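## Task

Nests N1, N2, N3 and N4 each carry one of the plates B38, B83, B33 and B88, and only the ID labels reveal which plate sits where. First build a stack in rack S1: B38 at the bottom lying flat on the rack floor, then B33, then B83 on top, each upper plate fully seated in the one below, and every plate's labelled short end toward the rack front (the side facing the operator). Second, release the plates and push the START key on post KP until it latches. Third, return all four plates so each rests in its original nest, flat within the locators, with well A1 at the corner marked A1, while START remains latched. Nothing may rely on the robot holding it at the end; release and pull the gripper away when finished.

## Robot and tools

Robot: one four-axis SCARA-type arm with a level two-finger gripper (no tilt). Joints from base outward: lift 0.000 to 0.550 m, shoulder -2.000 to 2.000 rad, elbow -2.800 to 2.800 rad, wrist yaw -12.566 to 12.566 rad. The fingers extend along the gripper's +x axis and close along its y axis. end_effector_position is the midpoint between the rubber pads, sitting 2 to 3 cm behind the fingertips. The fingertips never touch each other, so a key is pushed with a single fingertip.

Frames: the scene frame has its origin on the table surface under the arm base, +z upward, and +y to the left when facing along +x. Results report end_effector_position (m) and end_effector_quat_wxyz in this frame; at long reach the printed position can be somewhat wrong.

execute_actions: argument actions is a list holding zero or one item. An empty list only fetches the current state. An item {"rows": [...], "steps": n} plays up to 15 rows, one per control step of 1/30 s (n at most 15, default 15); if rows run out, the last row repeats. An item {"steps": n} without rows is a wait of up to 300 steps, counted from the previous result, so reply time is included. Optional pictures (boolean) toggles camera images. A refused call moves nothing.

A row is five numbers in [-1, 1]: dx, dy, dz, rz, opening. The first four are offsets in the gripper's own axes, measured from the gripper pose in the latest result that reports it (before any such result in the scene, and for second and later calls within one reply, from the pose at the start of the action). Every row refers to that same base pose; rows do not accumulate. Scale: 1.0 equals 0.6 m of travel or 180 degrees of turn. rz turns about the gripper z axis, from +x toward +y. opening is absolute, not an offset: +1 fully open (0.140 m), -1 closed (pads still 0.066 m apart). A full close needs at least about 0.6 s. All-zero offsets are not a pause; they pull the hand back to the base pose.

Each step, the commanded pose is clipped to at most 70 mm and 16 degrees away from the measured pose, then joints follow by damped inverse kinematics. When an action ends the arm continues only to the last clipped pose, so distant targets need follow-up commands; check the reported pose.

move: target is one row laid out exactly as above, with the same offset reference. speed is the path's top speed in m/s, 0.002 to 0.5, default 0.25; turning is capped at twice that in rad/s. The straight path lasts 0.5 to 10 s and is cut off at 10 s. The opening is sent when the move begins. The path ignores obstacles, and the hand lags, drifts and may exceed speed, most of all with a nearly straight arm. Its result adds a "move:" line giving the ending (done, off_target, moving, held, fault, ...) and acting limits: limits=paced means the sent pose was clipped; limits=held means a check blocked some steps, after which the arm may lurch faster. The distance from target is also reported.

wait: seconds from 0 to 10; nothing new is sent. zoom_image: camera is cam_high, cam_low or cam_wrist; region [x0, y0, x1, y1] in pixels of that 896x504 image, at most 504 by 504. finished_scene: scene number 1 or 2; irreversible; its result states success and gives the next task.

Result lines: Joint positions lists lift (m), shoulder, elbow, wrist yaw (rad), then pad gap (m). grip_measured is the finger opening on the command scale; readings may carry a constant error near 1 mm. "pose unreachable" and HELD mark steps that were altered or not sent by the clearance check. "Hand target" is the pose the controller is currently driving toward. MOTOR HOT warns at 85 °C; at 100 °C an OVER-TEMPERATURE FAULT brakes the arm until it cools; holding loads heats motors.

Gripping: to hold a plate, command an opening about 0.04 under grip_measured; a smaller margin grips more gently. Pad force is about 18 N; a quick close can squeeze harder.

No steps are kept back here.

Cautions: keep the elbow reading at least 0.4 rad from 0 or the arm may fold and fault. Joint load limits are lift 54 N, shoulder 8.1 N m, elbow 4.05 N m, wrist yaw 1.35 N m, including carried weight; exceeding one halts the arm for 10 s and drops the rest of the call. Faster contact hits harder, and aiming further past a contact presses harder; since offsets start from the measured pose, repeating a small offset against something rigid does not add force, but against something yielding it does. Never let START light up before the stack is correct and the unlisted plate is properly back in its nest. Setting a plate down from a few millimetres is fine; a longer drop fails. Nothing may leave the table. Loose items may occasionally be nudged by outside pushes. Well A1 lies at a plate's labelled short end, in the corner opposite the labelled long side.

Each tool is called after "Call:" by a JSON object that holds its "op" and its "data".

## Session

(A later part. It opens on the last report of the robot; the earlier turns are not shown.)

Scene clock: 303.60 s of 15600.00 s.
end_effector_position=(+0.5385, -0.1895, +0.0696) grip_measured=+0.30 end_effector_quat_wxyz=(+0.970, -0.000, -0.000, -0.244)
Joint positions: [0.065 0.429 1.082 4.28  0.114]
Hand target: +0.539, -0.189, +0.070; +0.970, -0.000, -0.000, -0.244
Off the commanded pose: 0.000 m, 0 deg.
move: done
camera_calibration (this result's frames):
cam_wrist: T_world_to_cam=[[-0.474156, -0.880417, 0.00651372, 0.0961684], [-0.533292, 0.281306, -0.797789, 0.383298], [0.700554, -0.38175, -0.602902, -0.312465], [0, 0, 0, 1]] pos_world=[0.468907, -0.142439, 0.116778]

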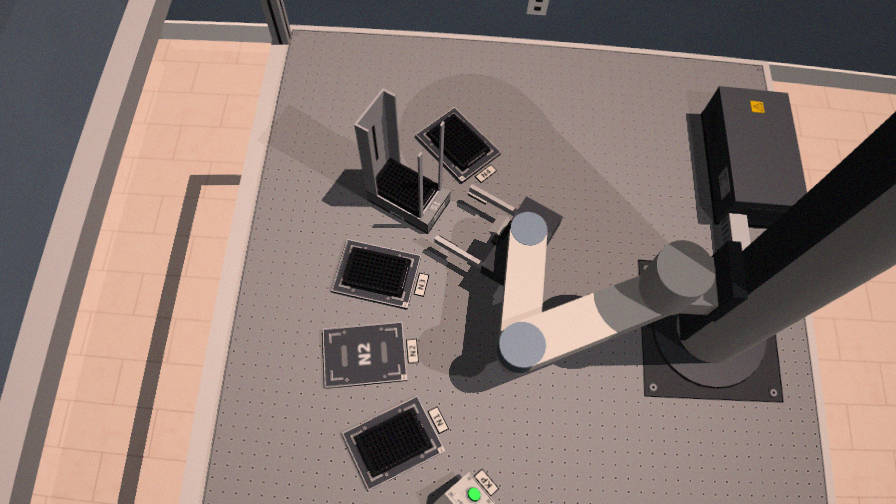

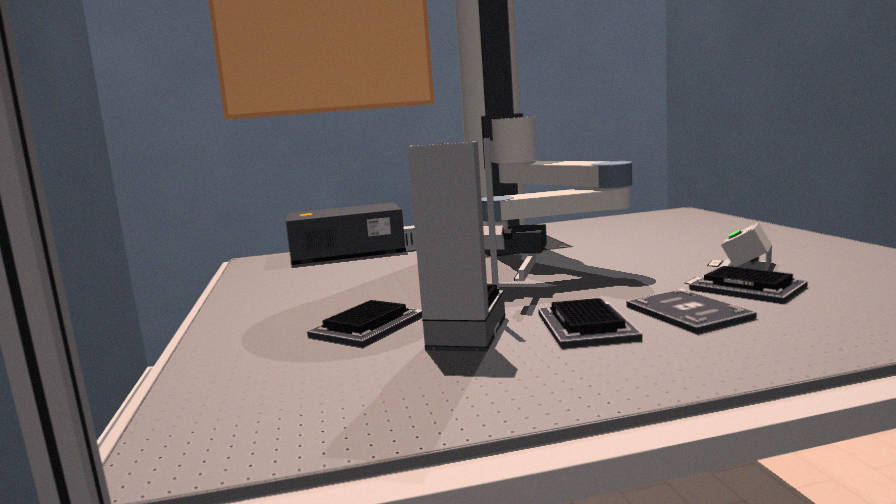

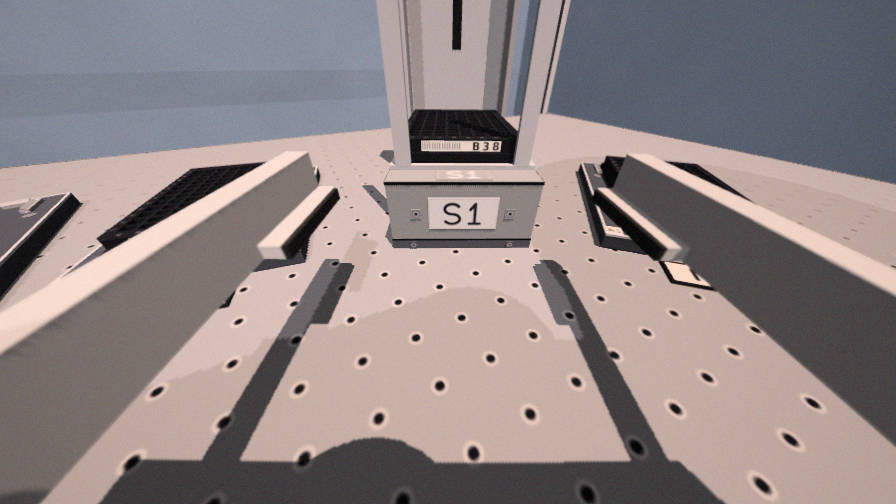

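Call:
{"op": "move", "data": {"target": [0.2495,0.0004,0.003,0,0.3], "speed": 0.15}}

Call:
{"op": "move", "data": {"target": [0,0,-0.003,0,-0.4], "speed": 0.02}}

Call:
{"op": "move", "data": {"target": [0,0,0,0,-0.55]}}

Call:
{"op": "move", "data": {"target": [0,0,0.451,0,-0.55], "speed": 0.15}}

Call:
{"op": "move", "data": {"target": [-0.2083,0.5705,0,0.2065,-0.55], "speed": 0.3}}

Call:
{"op": "move", "data": {"target": [0,0,-0.495,0,-0.55]}}

Scene clock: 310.80 s of 15600.00 s.
end_effector_position=(+0.6705, -0.2601, +0.0713) grip_measured=+0.30 end_effector_quat_wxyz=(+0.970, -0.000, -0.000, -0.244)
Joint positions: [0.066 0.097 1.873 3.819 0.114]
Hand target: +0.670, -0.260, +0.071; +0.970, -0.000, -0.000, -0.244
Off the commanded pose: 0.000 m, 0 deg.
After step 90, 2.83 s passed at rest.
move: done
camera_calibration (this result's frames):
cam_wrist: T_world_to_cam=[[-0.474042, -0.880478, 0.00651372, 0.0964872], [-0.533328, 0.281237, -0.797789, 0.474941], [0.700604, -0.381659, -0.602902, -0.430846], [0, 0, 0, 1]] pos_world=[0.600891, -0.213052, 0.118516]

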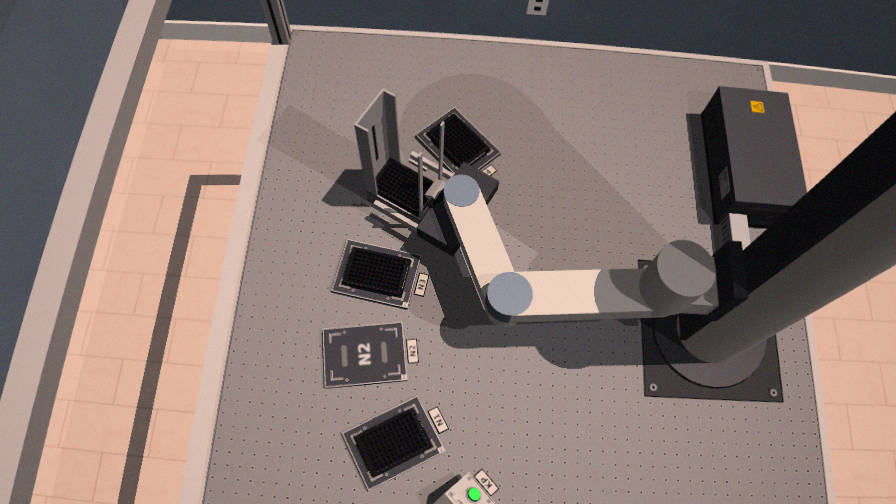

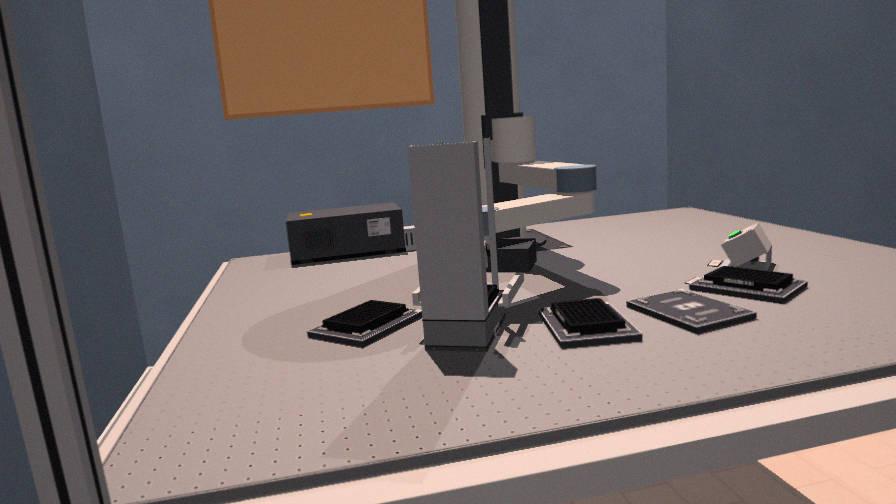

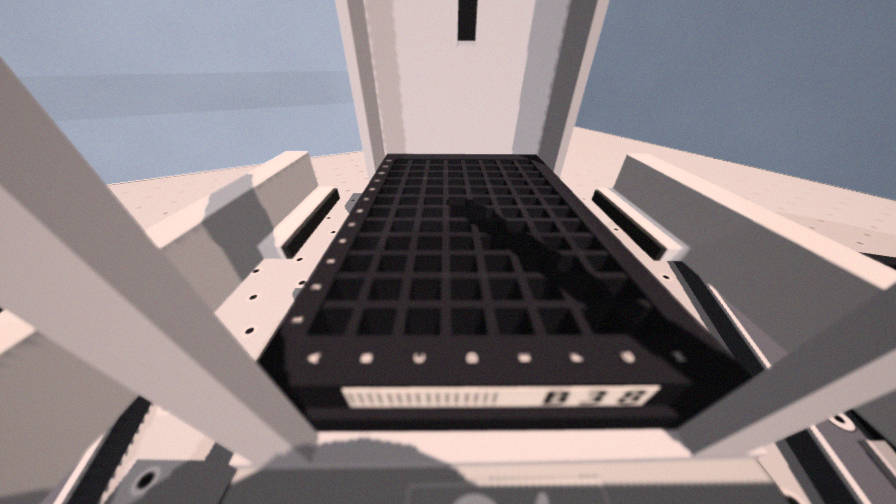

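Scene clock: 311.50 s of 15600.00 s.
end_effector_position=(+0.6705, -0.2601, +0.0696) grip_measured=-0.40 end_effector_quat_wxyz=(+0.970, -0.000, -0.000, -0.244)
Joint positions: [0.065 0.097 1.873 3.819 0.088]
Hand target: +0.670, -0.260, +0.070; +0.970, -0.000, -0.000, -0.244
Off the commanded pose: 0.000 m, 0 deg.
move: done
camera_calibration (this result's frames):
cam_wrist: T_world_to_cam=[[-0.474044, -0.880477, 0.00651372, 0.0965005], [-0.533327, 0.281239, -0.797789, 0.473546], [0.700603, -0.381661, -0.602902, -0.4319], [0, 0, 0, 1]] pos_world=[0.600891, -0.213053, 0.116768]

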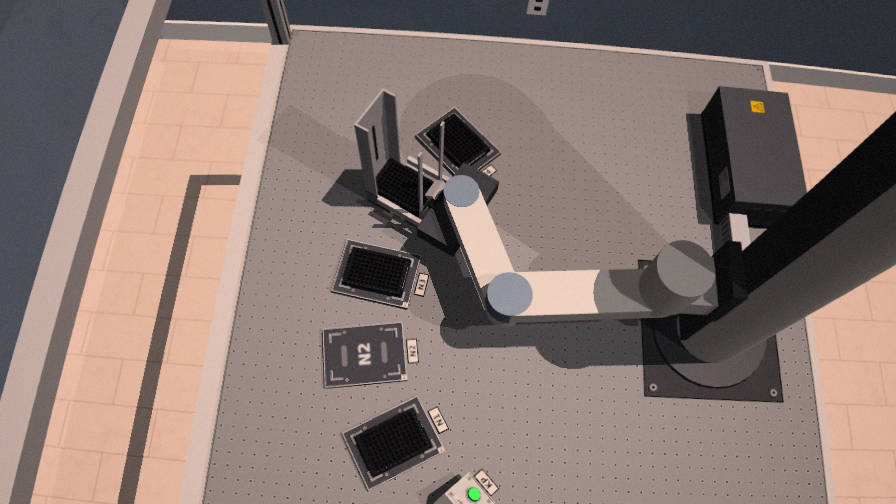

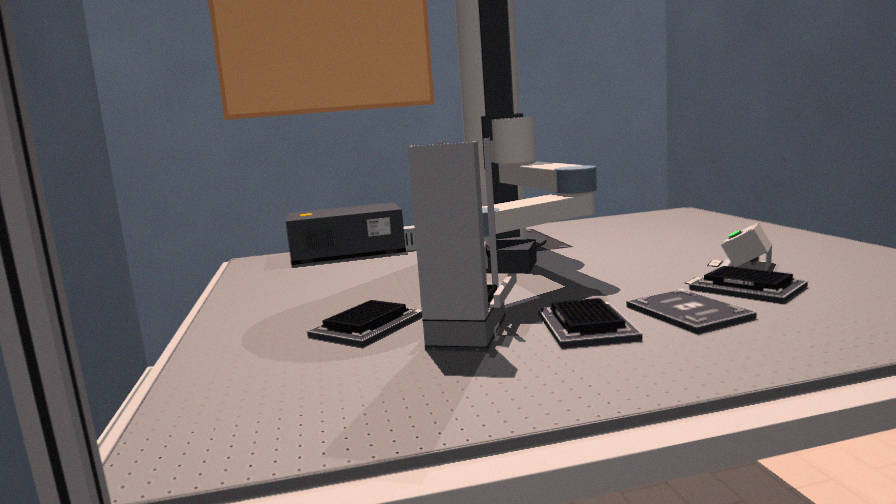

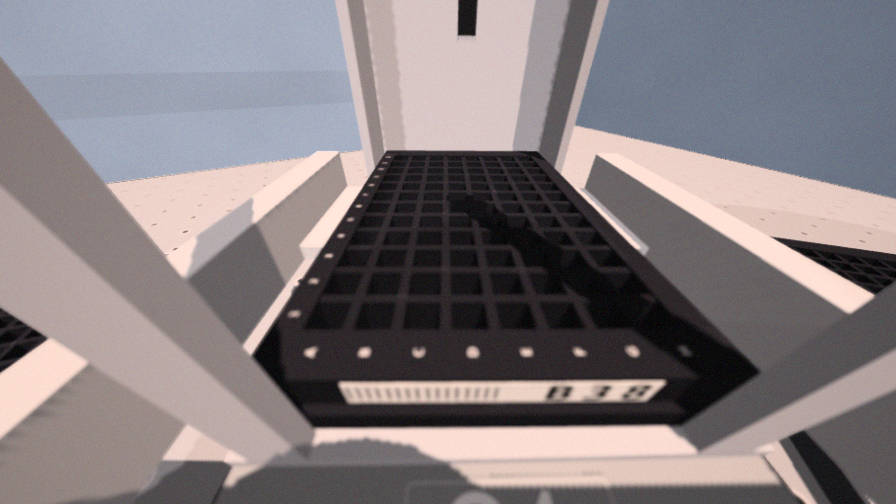

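Scene clock: 312.00 s of 15600.00 s.
end_effector_position=(+0.6705, -0.2600, +0.0696) grip_measured=-0.49 end_effector_quat_wxyz=(+0.970, -0.000, -0.000, -0.244)
Joint positions: [0.065 0.097 1.873 3.82  0.085]
Hand target: +0.670, -0.260, +0.070; +0.970, -0.000, -0.000, -0.244
Off the commanded pose: 0.000 m, 0 deg.
move: done
camera_calibration (this result's frames):
cam_wrist: T_world_to_cam=[[-0.473983, -0.88051, 0.00651372, 0.0964667], [-0.533347, 0.281201, -0.797789, 0.473553], [0.700629, -0.381612, -0.602902, -0.431909], [0, 0, 0, 1]] pos_world=[0.6009, -0.213045, 0.116768]

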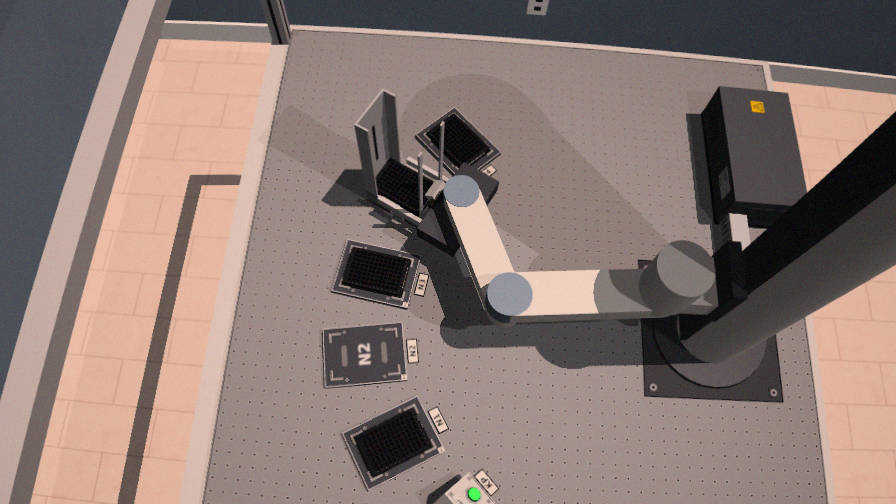

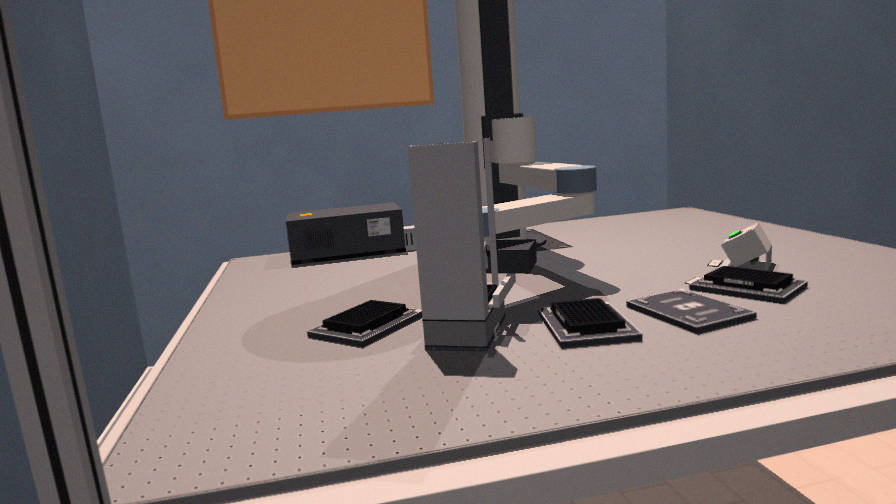

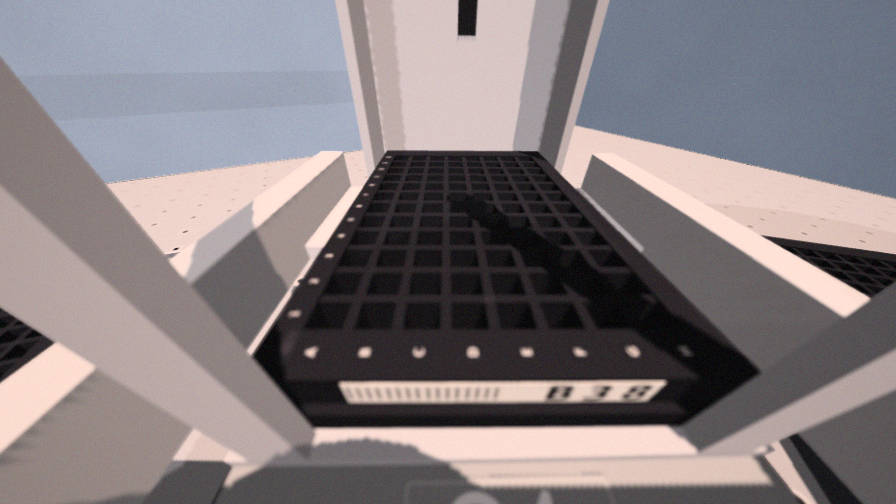

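Scene clock: 314.13 s of 15600.00 s.
end_effector_position=(+0.6705, -0.2600, +0.3402) grip_measured=-0.49 end_effector_quat_wxyz=(+0.970, -0.000, -0.000, -0.244)
Joint positions: [0.335 0.097 1.874 3.82  0.085]
Hand target: +0.670, -0.260, +0.340; +0.970, -0.000, -0.000, -0.244
Off the commanded pose: 0.000 m, 0 deg.
move: done
camera_calibration (this result's frames):
cam_wrist: T_world_to_cam=[[-0.473925, -0.880541, 0.00651372, 0.0946791], [-0.533365, 0.281167, -0.797789, 0.689486], [0.700654, -0.381567, -0.602902, -0.268743], [0, 0, 0, 1]] pos_world=[0.600914, -0.213035, 0.387422]

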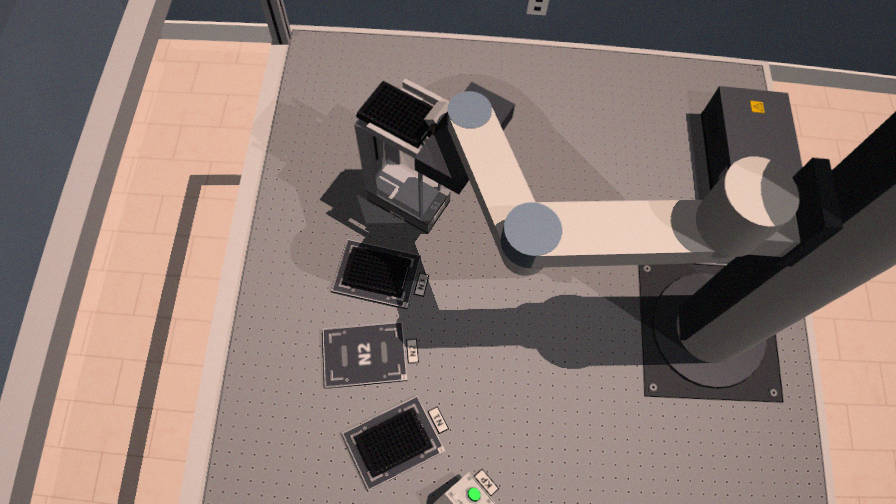

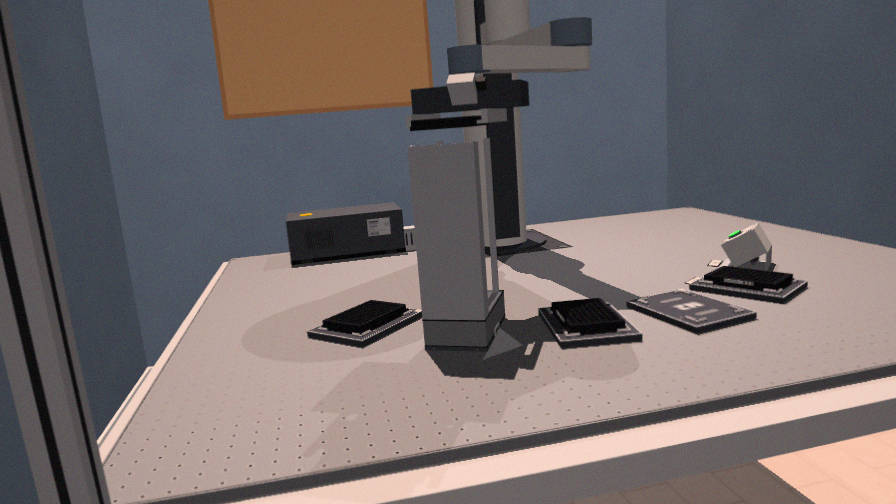

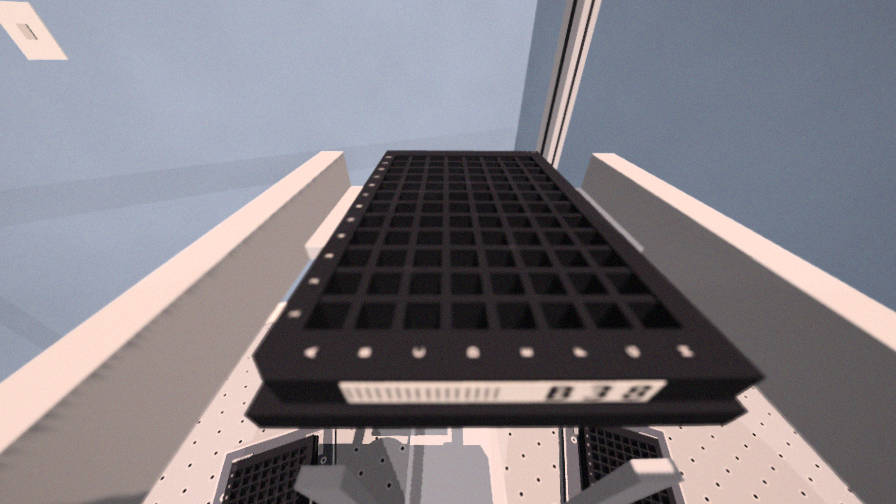

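Scene clock: 315.73 s of 15600.00 s.
end_effector_position=(+0.7222, +0.1009, +0.3402) grip_measured=-0.49 end_effector_quat_wxyz=(+0.997, -0.000, -0.000, +0.078)
Joint positions: [0.335 0.777 1.853 3.809 0.085]
Hand target: +0.722, +0.101, +0.340; +0.997, -0.000, -0.000, +0.078
Off the commanded pose: 0.000 m, 0 deg.
move: done
camera_calibration (this result's frames):
cam_wrist: T_world_to_cam=[[0.154905, -0.987908, 0.00651372, -0.00632255], [-0.594832, -0.0985306, -0.797789, 0.698283], [0.788784, 0.119707, -0.602902, -0.281475], [0, 0, 0, 1]] pos_world=[0.638363, 0.0962507, 0.387422]

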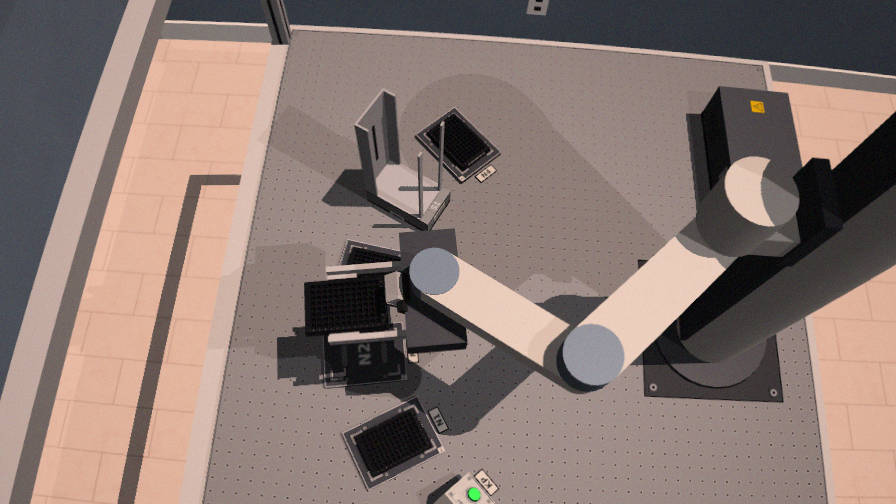

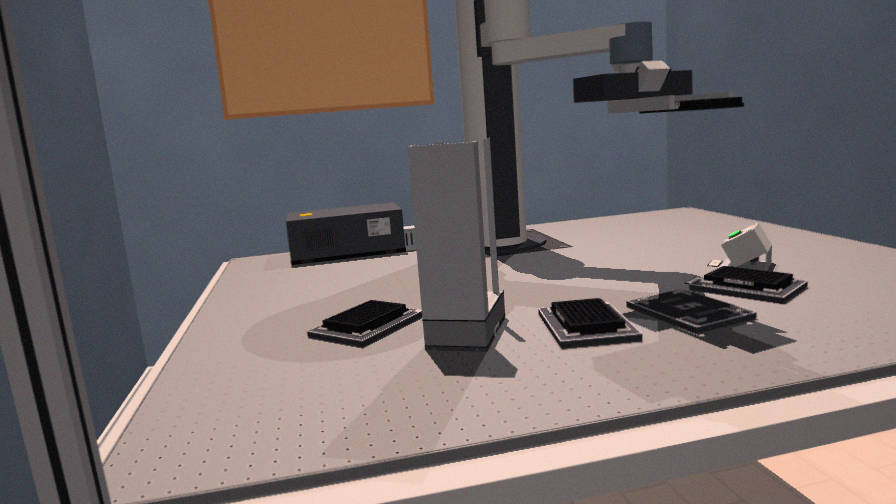

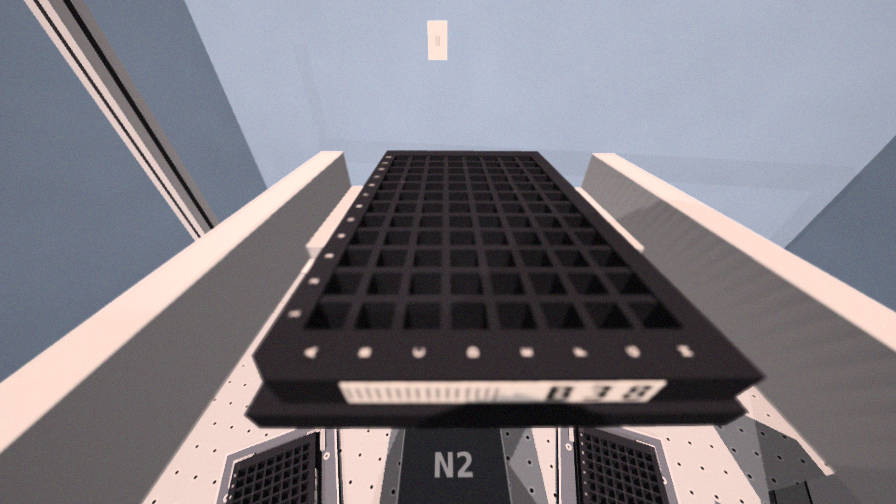

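Scene clock: 317.33 s of 15600.00 s.
end_effector_position=(+0.7222, +0.1009, +0.0431) grip_measured=-0.49 end_effector_quat_wxyz=(+0.997, -0.000, -0.000, +0.078)
Joint positions: [0.038 0.777 1.853 3.809 0.085]
Hand target: +0.722, +0.101, +0.043; +0.997, -0.000, -0.000, +0.078
Off the commanded pose: 0.000 m, 0 deg.
move: done
camera_calibration (this result's frames):
cam_wrist: T_world_to_cam=[[0.154869, -0.987914, 0.00651372, -0.00437353], [-0.594835, -0.0985089, -0.797789, 0.461274], [0.788788, 0.119678, -0.602902, -0.460581], [0, 0, 0, 1]] pos_world=[0.63836, 0.0962405, 0.090342]

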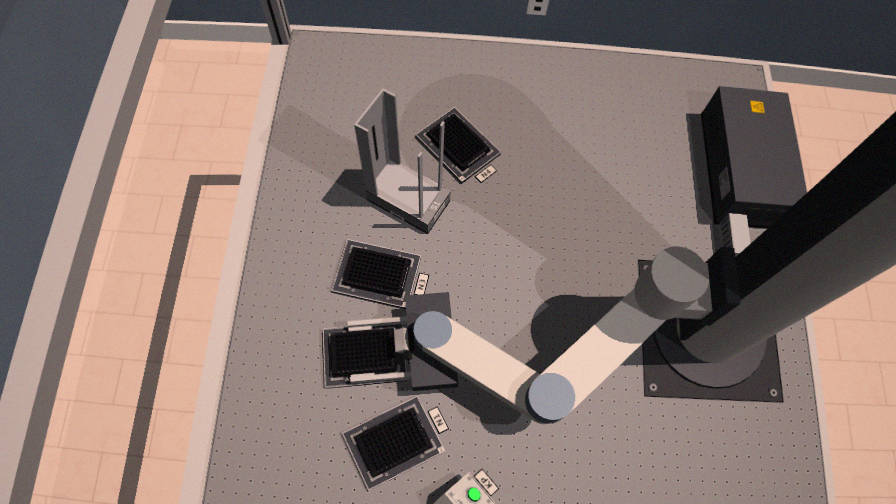

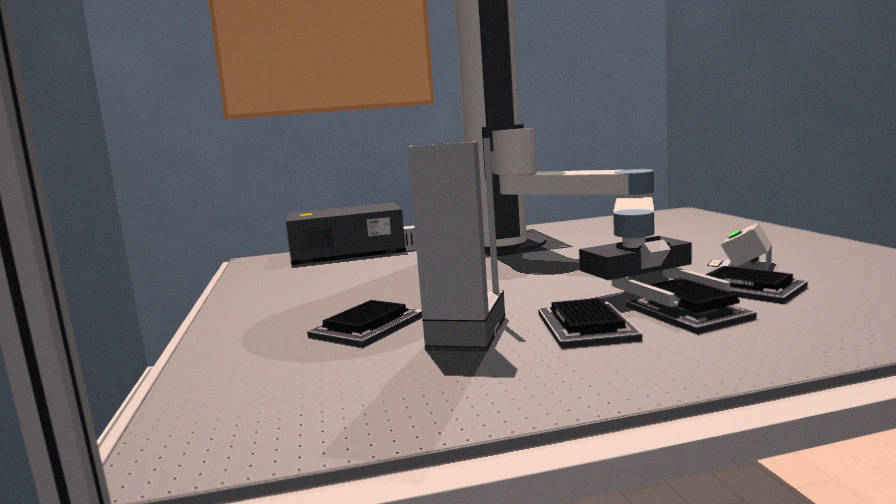

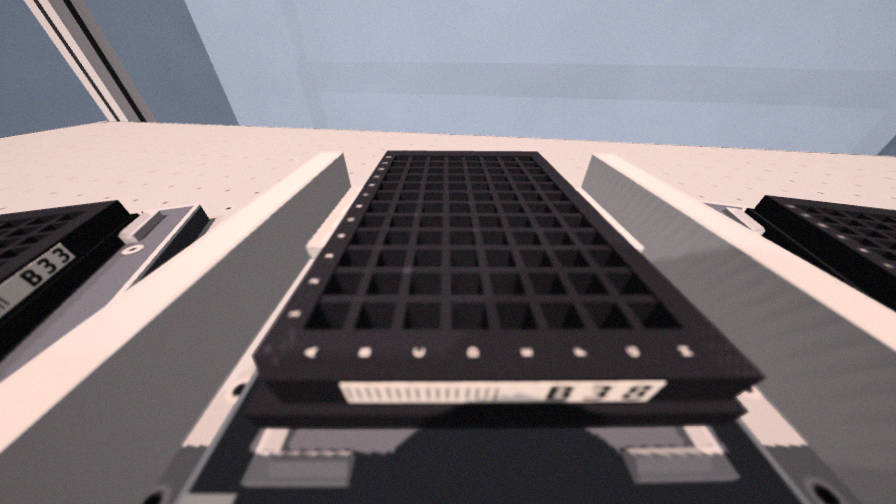

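Call:
{"op": "move", "data": {"target": [0,-0.0005,-0.0208,0,-0.55], "speed": 0.012}}

Call:
{"op": "move", "data": {"target": [0,0,0,0,0.3]}}

Call:
{"op": "move", "data": {"target": [0,0,0.08,0,0.3]}}

Scene clock: 321.60 s of 15600.00 s.
end_effector_position=(+0.7222, +0.1007, +0.0306) grip_measured=-0.49 end_effector_quat_wxyz=(+0.997, -0.000, -0.000, +0.078)
Joint positions: [0.026 0.777 1.853 3.81  0.085]
Hand target: +0.722, +0.101, +0.031; +0.997, -0.000, -0.000, +0.078
Off the commanded pose: 0.000 m, 0 deg.
move: done
camera_calibration (this result's frames):
cam_wrist: T_world_to_cam=[[0.154869, -0.987914, 0.00651372, -0.00450654], [-0.594835, -0.0985088, -0.797789, 0.451309], [0.788788, 0.119678, -0.602902, -0.468118], [0, 0, 0, 1]] pos_world=[0.638398, 0.0960294, 0.0778499]

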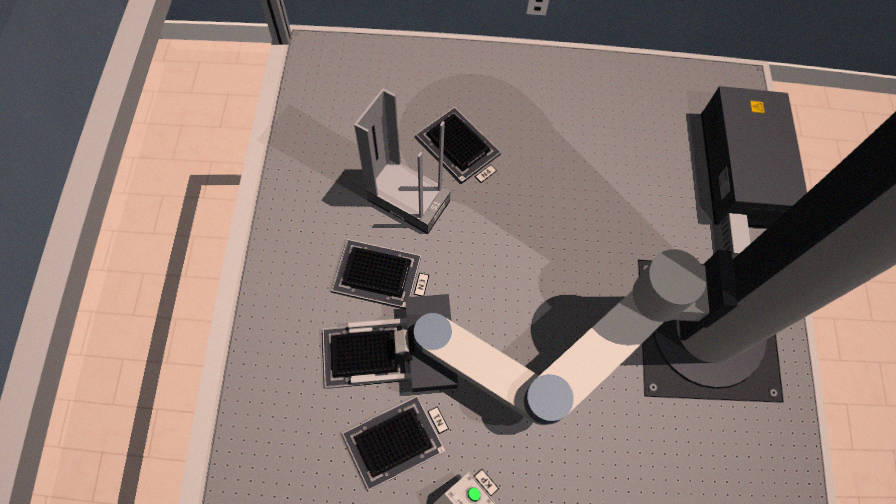

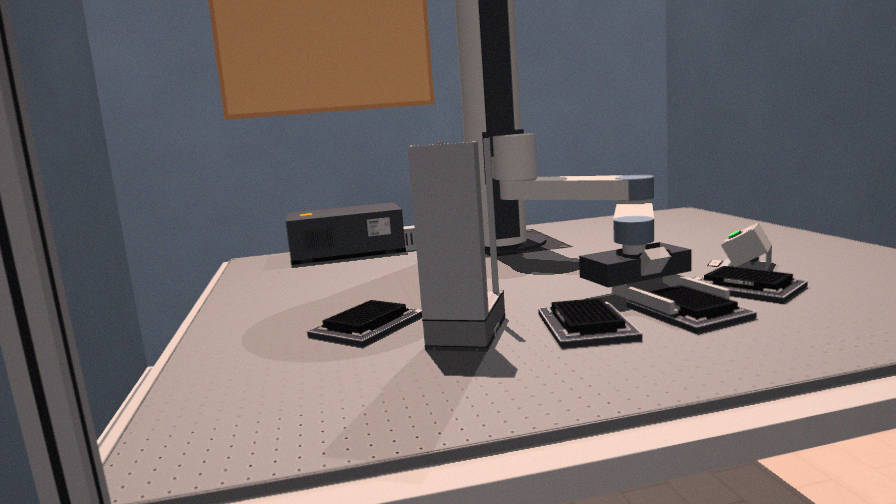

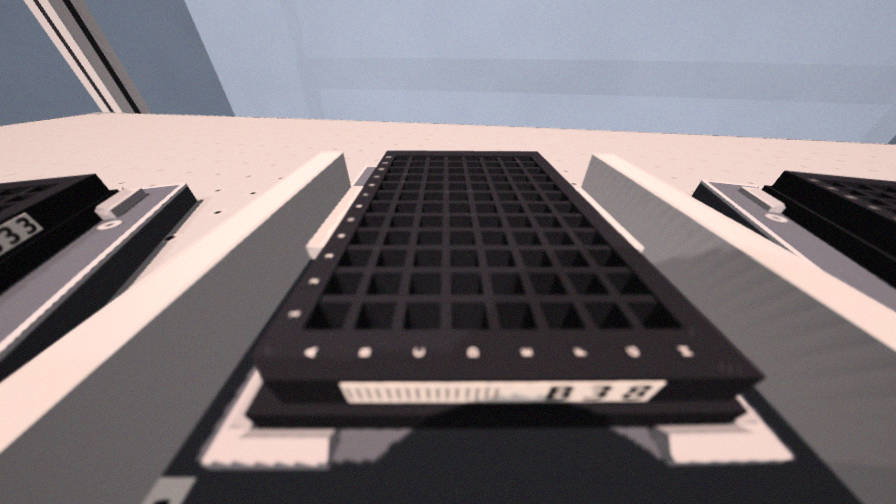

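Scene clock: 322.10 s of 15600.00 s.
end_effector_position=(+0.7222, +0.1007, +0.0306) grip_measured=+0.30 end_effector_quat_wxyz=(+0.997, -0.000, -0.000, +0.078)
Joint positions: [0.026 0.777 1.853 3.81  0.114]
Hand target: +0.722, +0.101, +0.031; +0.997, -0.000, -0.000, +0.078
Off the commanded pose: 0.000 m, 0 deg.
move: done
camera_calibration (this result's frames):
cam_wrist: T_world_to_cam=[[0.154884, -0.987911, 0.00651372, -0.00450872], [-0.594834, -0.098518, -0.797789, 0.451309], [0.788786, 0.11969, -0.602902, -0.468117], [0, 0, 0, 1]] pos_world=[0.638397, 0.096037, 0.0778499]

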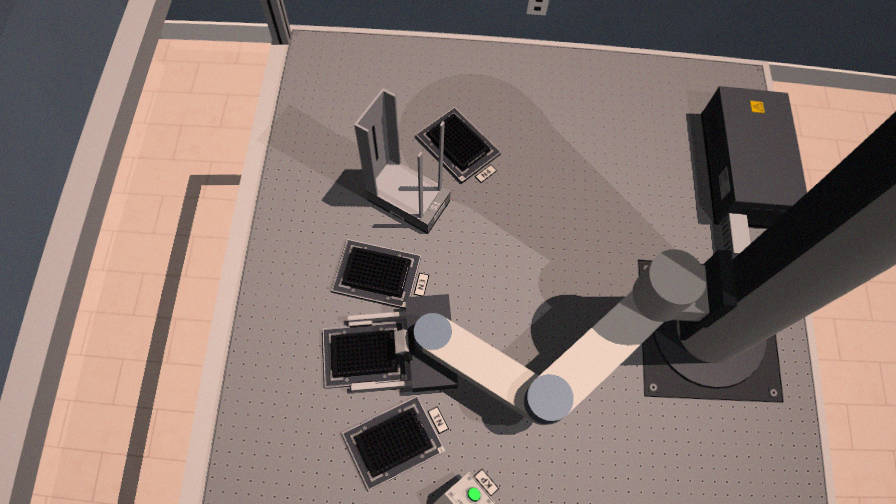

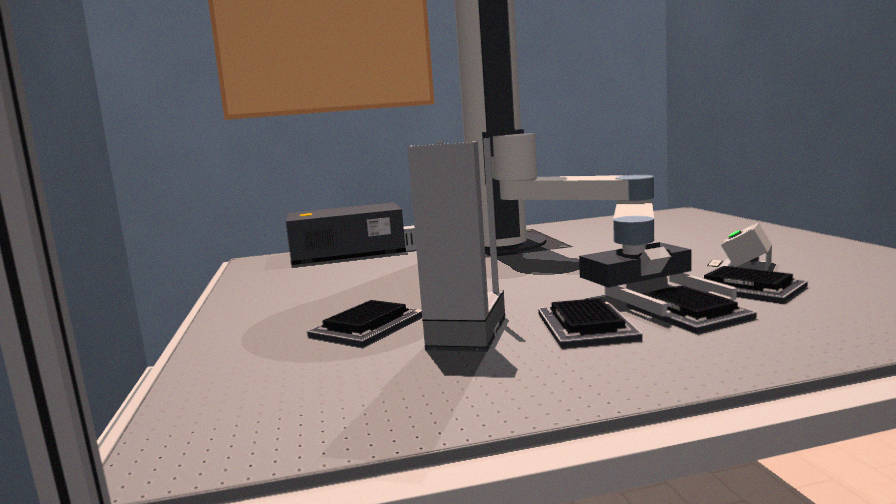

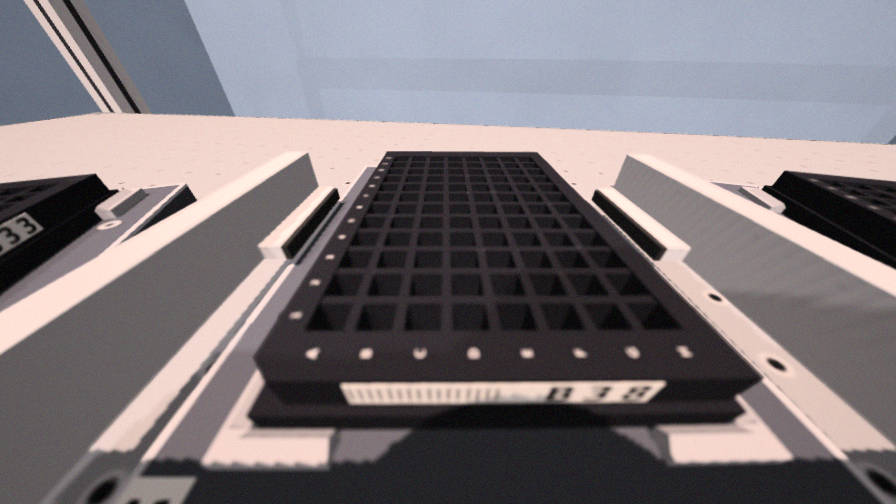

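Scene clock: 322.83 s of 15600.00 s.
end_effector_position=(+0.7222, +0.1007, +0.0787) grip_measured=+0.30 end_effector_quat_wxyz=(+0.997, -0.000, -0.000, +0.078)
Joint positions: [0.074 0.777 1.853 3.81  0.114]
Hand target: +0.722, +0.101, +0.079; +0.997, -0.000, -0.000, +0.078
Off the commanded pose: 0.000 m, 0 deg.
move: done
camera_calibration (this result's frames):
cam_wrist: T_world_to_cam=[[0.154917, -0.987906, 0.00651372, -0.00483501], [-0.594831, -0.0985375, -0.797789, 0.489659], [0.788782, 0.119716, -0.602902, -0.439141], [0, 0, 0, 1]] pos_world=[0.6384, 0.0960456, 0.125917]

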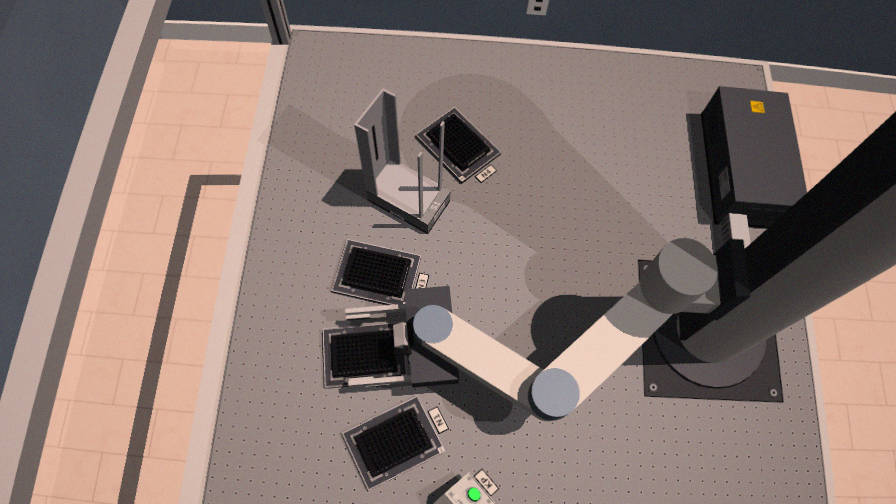

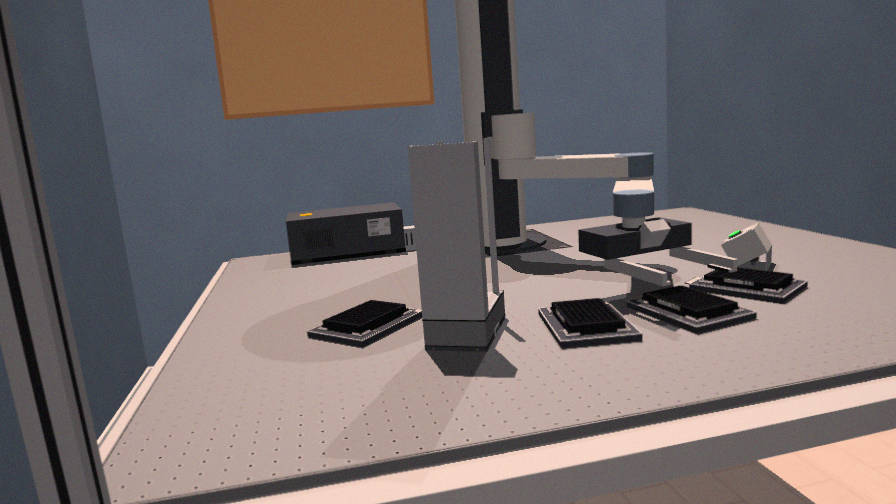

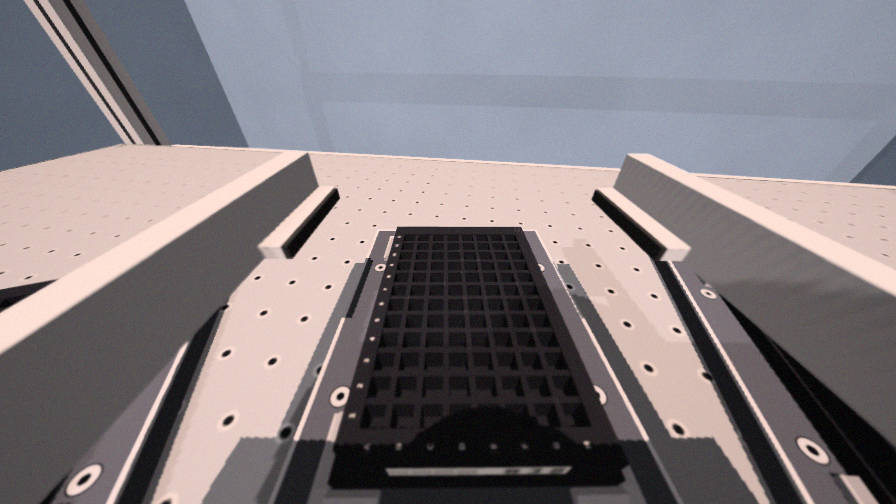

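Call:
{"op": "finished_scene", "data": {"scene": 1}}

The scene is finished: the task was done.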